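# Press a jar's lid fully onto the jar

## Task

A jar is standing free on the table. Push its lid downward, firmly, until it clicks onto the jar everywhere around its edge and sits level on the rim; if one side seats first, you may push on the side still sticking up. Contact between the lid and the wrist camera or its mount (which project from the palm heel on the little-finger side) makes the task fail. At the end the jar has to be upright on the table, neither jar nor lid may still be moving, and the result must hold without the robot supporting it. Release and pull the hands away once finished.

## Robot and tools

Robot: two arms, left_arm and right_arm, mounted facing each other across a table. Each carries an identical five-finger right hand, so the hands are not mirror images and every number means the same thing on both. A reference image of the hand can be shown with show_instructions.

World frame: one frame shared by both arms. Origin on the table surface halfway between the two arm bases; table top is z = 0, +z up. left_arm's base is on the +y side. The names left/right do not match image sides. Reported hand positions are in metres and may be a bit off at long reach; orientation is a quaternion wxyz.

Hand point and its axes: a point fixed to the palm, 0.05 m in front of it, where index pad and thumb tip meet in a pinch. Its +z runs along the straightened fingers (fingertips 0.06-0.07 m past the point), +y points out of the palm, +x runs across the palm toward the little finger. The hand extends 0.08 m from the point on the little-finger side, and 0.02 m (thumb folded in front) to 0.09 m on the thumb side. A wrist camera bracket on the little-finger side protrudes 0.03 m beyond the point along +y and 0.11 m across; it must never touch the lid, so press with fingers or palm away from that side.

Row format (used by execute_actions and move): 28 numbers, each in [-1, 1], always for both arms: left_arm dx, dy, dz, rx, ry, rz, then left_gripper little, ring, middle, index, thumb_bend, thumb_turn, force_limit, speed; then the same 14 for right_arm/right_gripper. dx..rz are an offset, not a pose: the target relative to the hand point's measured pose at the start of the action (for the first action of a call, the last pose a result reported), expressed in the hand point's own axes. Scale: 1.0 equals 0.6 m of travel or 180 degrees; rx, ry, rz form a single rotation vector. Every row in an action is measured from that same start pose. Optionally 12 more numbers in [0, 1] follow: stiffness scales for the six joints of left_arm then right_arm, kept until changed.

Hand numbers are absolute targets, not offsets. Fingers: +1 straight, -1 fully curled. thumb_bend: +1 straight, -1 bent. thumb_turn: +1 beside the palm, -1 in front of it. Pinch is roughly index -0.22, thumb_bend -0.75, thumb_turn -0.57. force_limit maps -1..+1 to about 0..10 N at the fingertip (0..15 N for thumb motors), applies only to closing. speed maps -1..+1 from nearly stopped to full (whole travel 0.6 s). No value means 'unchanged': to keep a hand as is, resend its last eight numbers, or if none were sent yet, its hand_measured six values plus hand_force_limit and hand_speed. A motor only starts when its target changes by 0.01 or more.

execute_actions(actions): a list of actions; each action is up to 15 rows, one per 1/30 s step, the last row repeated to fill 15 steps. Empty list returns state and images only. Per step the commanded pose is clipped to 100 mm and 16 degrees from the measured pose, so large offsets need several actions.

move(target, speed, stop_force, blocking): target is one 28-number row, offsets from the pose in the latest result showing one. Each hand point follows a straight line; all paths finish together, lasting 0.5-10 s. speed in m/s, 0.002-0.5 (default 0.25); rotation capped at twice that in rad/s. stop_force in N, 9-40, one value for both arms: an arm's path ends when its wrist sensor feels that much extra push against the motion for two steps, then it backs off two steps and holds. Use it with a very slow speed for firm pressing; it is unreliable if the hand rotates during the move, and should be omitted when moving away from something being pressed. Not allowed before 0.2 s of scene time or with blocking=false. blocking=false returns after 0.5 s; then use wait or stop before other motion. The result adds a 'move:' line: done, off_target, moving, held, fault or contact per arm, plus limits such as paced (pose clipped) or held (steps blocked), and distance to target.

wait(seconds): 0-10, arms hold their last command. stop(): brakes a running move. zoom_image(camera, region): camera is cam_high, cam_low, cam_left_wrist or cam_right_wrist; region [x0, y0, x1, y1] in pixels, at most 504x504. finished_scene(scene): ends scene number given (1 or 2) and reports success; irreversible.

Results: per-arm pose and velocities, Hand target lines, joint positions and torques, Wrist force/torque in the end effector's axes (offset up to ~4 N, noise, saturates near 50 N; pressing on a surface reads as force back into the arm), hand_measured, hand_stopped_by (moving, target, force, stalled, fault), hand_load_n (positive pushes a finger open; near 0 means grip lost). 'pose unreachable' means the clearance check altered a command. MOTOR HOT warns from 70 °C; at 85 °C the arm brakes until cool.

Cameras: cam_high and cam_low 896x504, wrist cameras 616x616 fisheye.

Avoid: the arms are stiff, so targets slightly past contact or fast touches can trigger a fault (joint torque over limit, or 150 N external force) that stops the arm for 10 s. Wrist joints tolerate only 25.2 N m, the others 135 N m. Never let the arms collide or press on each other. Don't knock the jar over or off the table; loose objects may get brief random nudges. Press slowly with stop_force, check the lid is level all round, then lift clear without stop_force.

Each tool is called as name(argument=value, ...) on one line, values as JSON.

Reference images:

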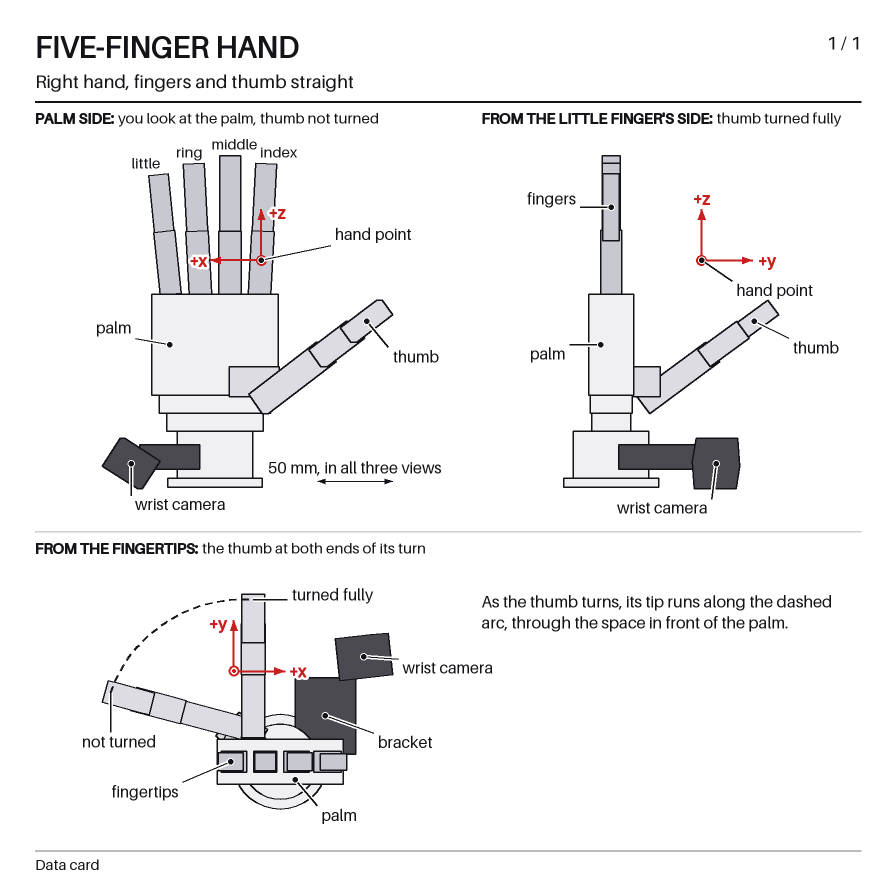

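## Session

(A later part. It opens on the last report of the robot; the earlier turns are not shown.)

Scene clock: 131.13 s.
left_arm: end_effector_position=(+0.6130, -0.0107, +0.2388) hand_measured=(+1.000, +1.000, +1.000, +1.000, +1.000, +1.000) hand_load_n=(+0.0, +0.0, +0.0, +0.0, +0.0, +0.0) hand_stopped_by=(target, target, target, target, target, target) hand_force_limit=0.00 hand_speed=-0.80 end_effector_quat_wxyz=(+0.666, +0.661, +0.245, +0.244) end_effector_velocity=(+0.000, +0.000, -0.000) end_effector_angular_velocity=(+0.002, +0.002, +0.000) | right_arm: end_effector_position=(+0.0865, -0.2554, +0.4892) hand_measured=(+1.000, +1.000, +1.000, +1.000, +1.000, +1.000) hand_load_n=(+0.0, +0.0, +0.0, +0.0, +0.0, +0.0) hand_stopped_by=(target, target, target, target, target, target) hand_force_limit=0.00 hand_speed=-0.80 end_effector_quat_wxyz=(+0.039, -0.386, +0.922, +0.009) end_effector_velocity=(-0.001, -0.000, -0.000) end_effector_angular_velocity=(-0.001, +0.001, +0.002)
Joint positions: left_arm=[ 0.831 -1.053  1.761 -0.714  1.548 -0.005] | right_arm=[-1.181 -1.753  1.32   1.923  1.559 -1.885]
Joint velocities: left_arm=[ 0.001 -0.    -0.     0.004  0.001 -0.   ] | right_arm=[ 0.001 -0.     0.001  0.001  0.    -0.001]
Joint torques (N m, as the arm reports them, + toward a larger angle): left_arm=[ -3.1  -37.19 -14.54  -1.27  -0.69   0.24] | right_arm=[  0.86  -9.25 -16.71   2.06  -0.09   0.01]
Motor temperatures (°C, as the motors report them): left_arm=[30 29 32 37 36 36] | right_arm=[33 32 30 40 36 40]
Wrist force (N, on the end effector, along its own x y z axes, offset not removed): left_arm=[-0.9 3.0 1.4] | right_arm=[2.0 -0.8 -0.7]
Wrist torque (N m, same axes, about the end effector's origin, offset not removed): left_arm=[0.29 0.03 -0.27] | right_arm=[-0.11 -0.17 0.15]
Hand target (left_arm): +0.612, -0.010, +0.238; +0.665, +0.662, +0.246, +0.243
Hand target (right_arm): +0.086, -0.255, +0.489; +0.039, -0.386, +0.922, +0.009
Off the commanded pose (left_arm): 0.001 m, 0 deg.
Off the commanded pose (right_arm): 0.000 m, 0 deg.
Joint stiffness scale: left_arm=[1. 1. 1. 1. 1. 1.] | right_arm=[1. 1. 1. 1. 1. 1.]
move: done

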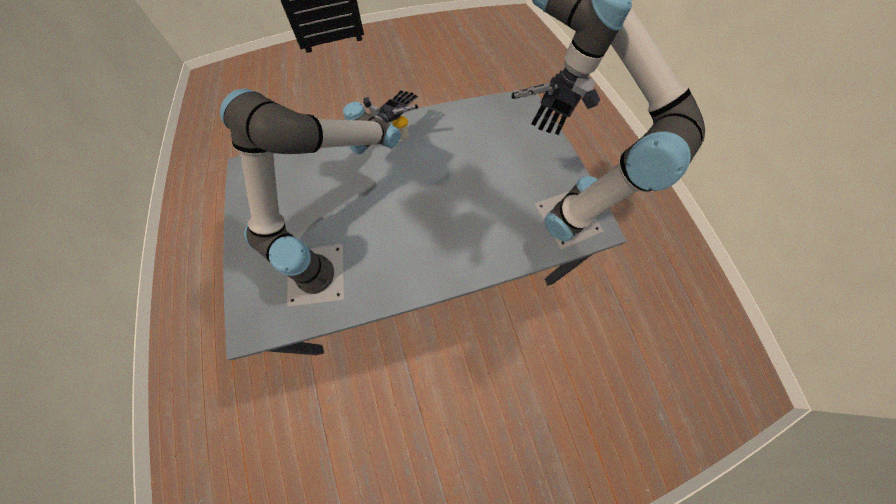

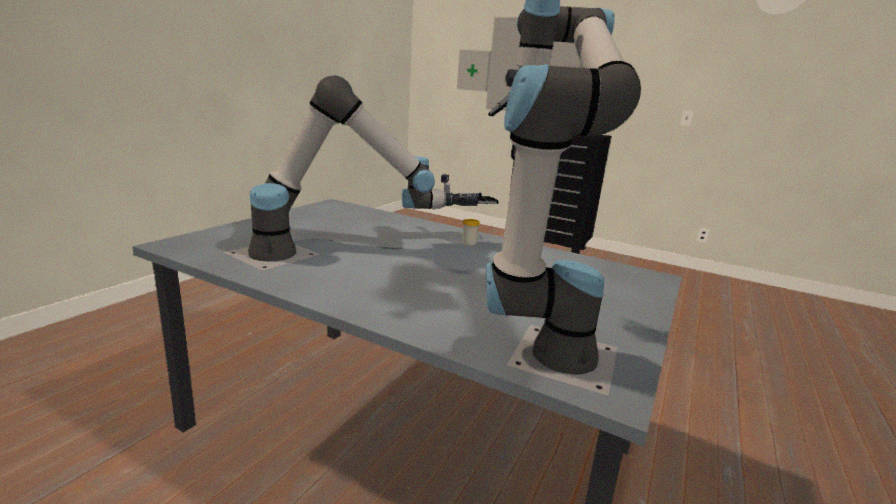

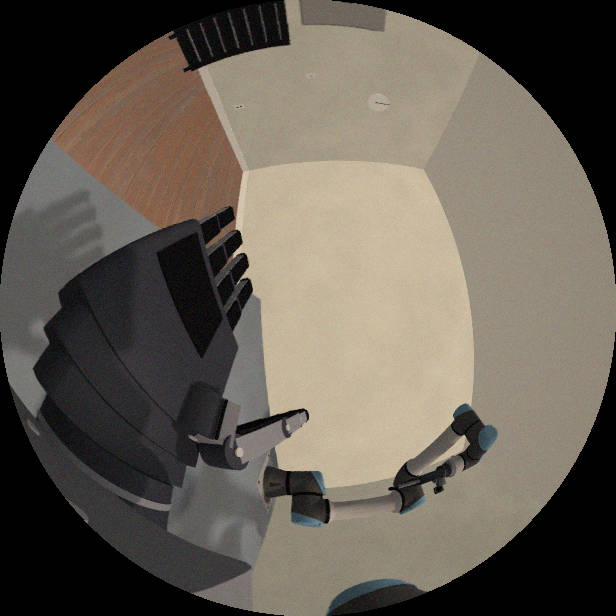

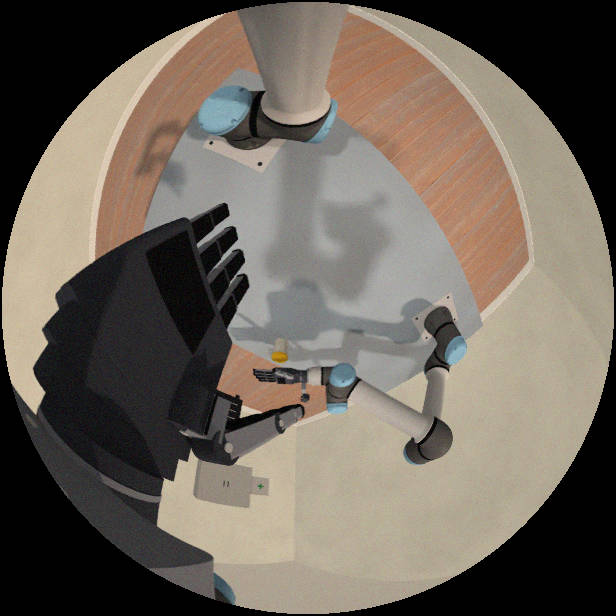

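move(target=[0,0.1,-0.25,0,0,0,1,1,1,1,1,1,0,-0.8, 0,0,0,0,0,0,1,1,1,1,1,1,0,-0.8], speed=0.3)

zoom_image(camera="cam_low", region=[420, 190, 520, 270])

Scene clock: 136.30 s.
left_arm: end_effector_position=(+0.5168, +0.1037, +0.2984) hand_measured=(+1.000, +1.000, +1.000, +1.000, +1.000, +1.000) hand_load_n=(+0.0, +0.0, +0.0, +0.0, +0.0, +0.0) hand_stopped_by=(target, target, target, target, target, target) hand_force_limit=0.00 hand_speed=-0.80 end_effector_quat_wxyz=(+0.666, +0.661, +0.246, +0.244) end_effector_velocity=(-0.000, +0.002, +0.000) end_effector_angular_velocity=(+0.001, +0.001, +0.003) | right_arm: end_effector_position=(+0.0865, -0.2554, +0.4892) hand_measured=(+1.000, +1.000, +1.000, +1.000, +1.000, +1.000) hand_load_n=(+0.0, +0.0, +0.0, +0.0, +0.0, +0.0) hand_stopped_by=(target, target, target, target, target, target) hand_force_limit=0.00 hand_speed=-0.80 end_effector_quat_wxyz=(+0.039, -0.386, +0.922, +0.009) end_effector_velocity=(-0.000, -0.000, -0.000) end_effector_angular_velocity=(+0.000, -0.001, -0.000)
Joint positions: left_arm=[ 0.824 -1.443  2.128 -0.691  1.54  -0.005] | right_arm=[-1.181 -1.753  1.32   1.923  1.559 -1.885]
Joint velocities: left_arm=[ 0.001 -0.004  0.002  0.003 -0.002 -0.   ] | right_arm=[ 0.001 -0.001  0.    -0.001  0.     0.001]
Joint torques (N m, as the arm reports them, + toward a larger angle): left_arm=[ -3.14 -23.64 -15.81  -1.11  -0.48   0.12] | right_arm=[  1.08  -9.95 -17.76   2.13  -0.06   0.13]
Motor temperatures (°C, as the motors report them): left_arm=[30 29 32 37 36 36] | right_arm=[33 32 30 40 36 40]
Wrist force (N, on the end effector, along its own x y z axes, offset not removed): left_arm=[-0.1 0.2 0.5] | right_arm=[0.6 0.2 0.6]
Wrist torque (N m, same axes, about the end effector's origin, offset not removed): left_arm=[-0.13 0.09 -0.47] | right_arm=[0.08 -0.02 0.11]
Hand target (left_arm): +0.516, +0.104, +0.298; +0.666, +0.661, +0.245, +0.244
Hand target (right_arm): +0.086, -0.255, +0.489; +0.039, -0.386, +0.922, +0.009
Off the commanded pose (left_arm): 0.001 m, 0 deg.
Off the commanded pose (right_arm): 0.000 m, 0 deg.
Joint stiffness scale: left_arm=[1. 1. 1. 1. 1. 1.] | right_arm=[1. 1. 1. 1. 1. 1.]
move: done

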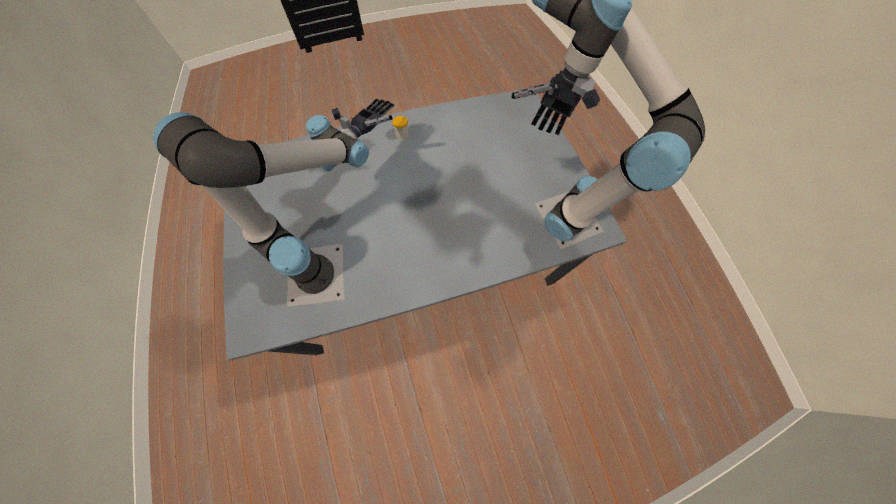

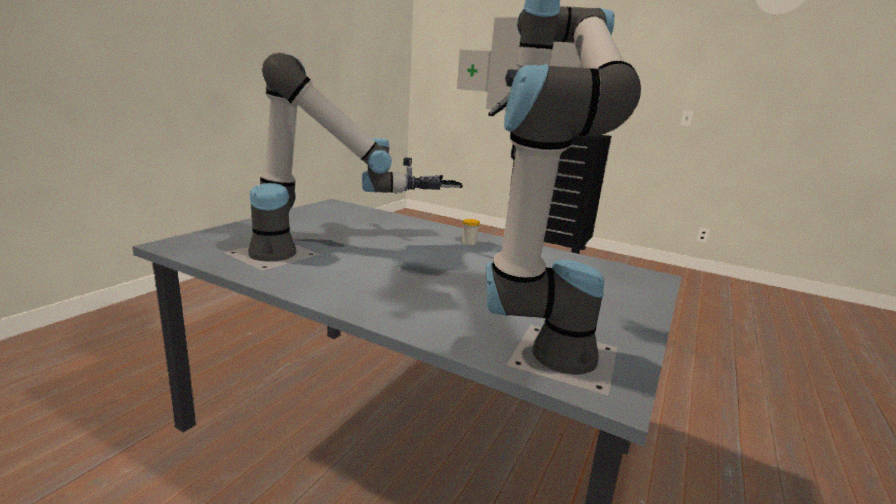

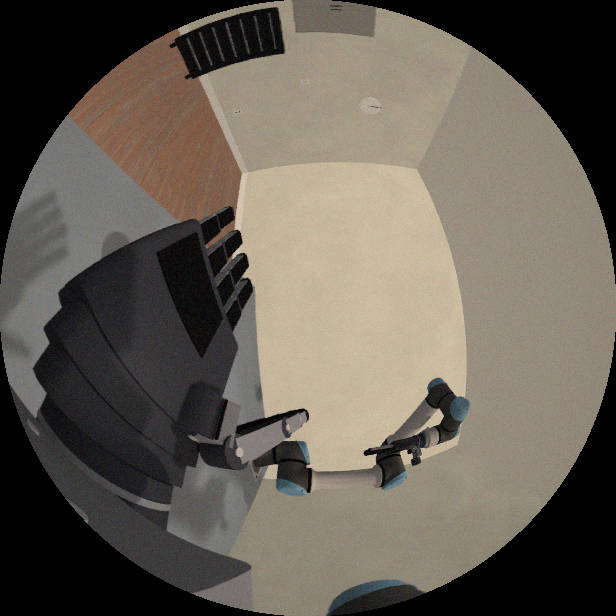

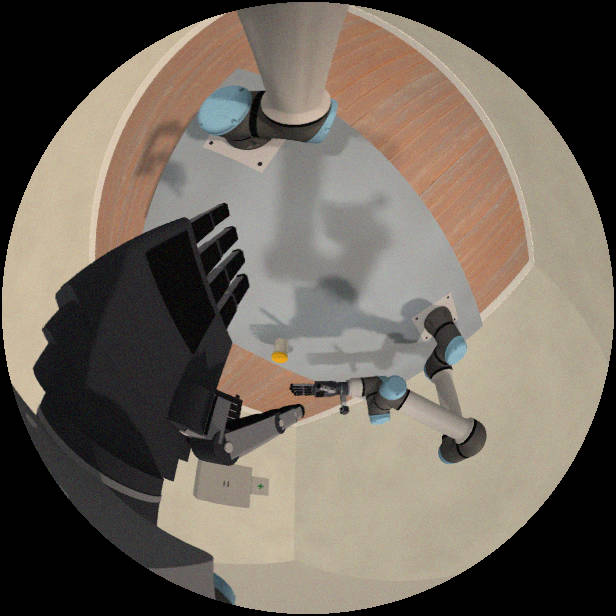

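Region (420, 190, 520, 270) of cam_low's 896x504 image, scaled by 5.040, with more detail than that image has; it fills the top 403 rows of this view, and the rest is white.

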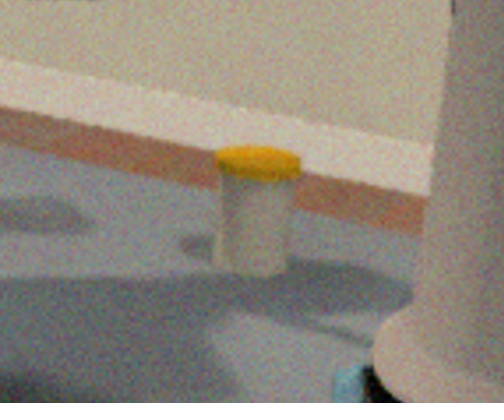

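The lid sits lower than at the start and looks level all round, so I'm ending scene 1.

finished_scene(scene=1)

The scene is finished: the task was done.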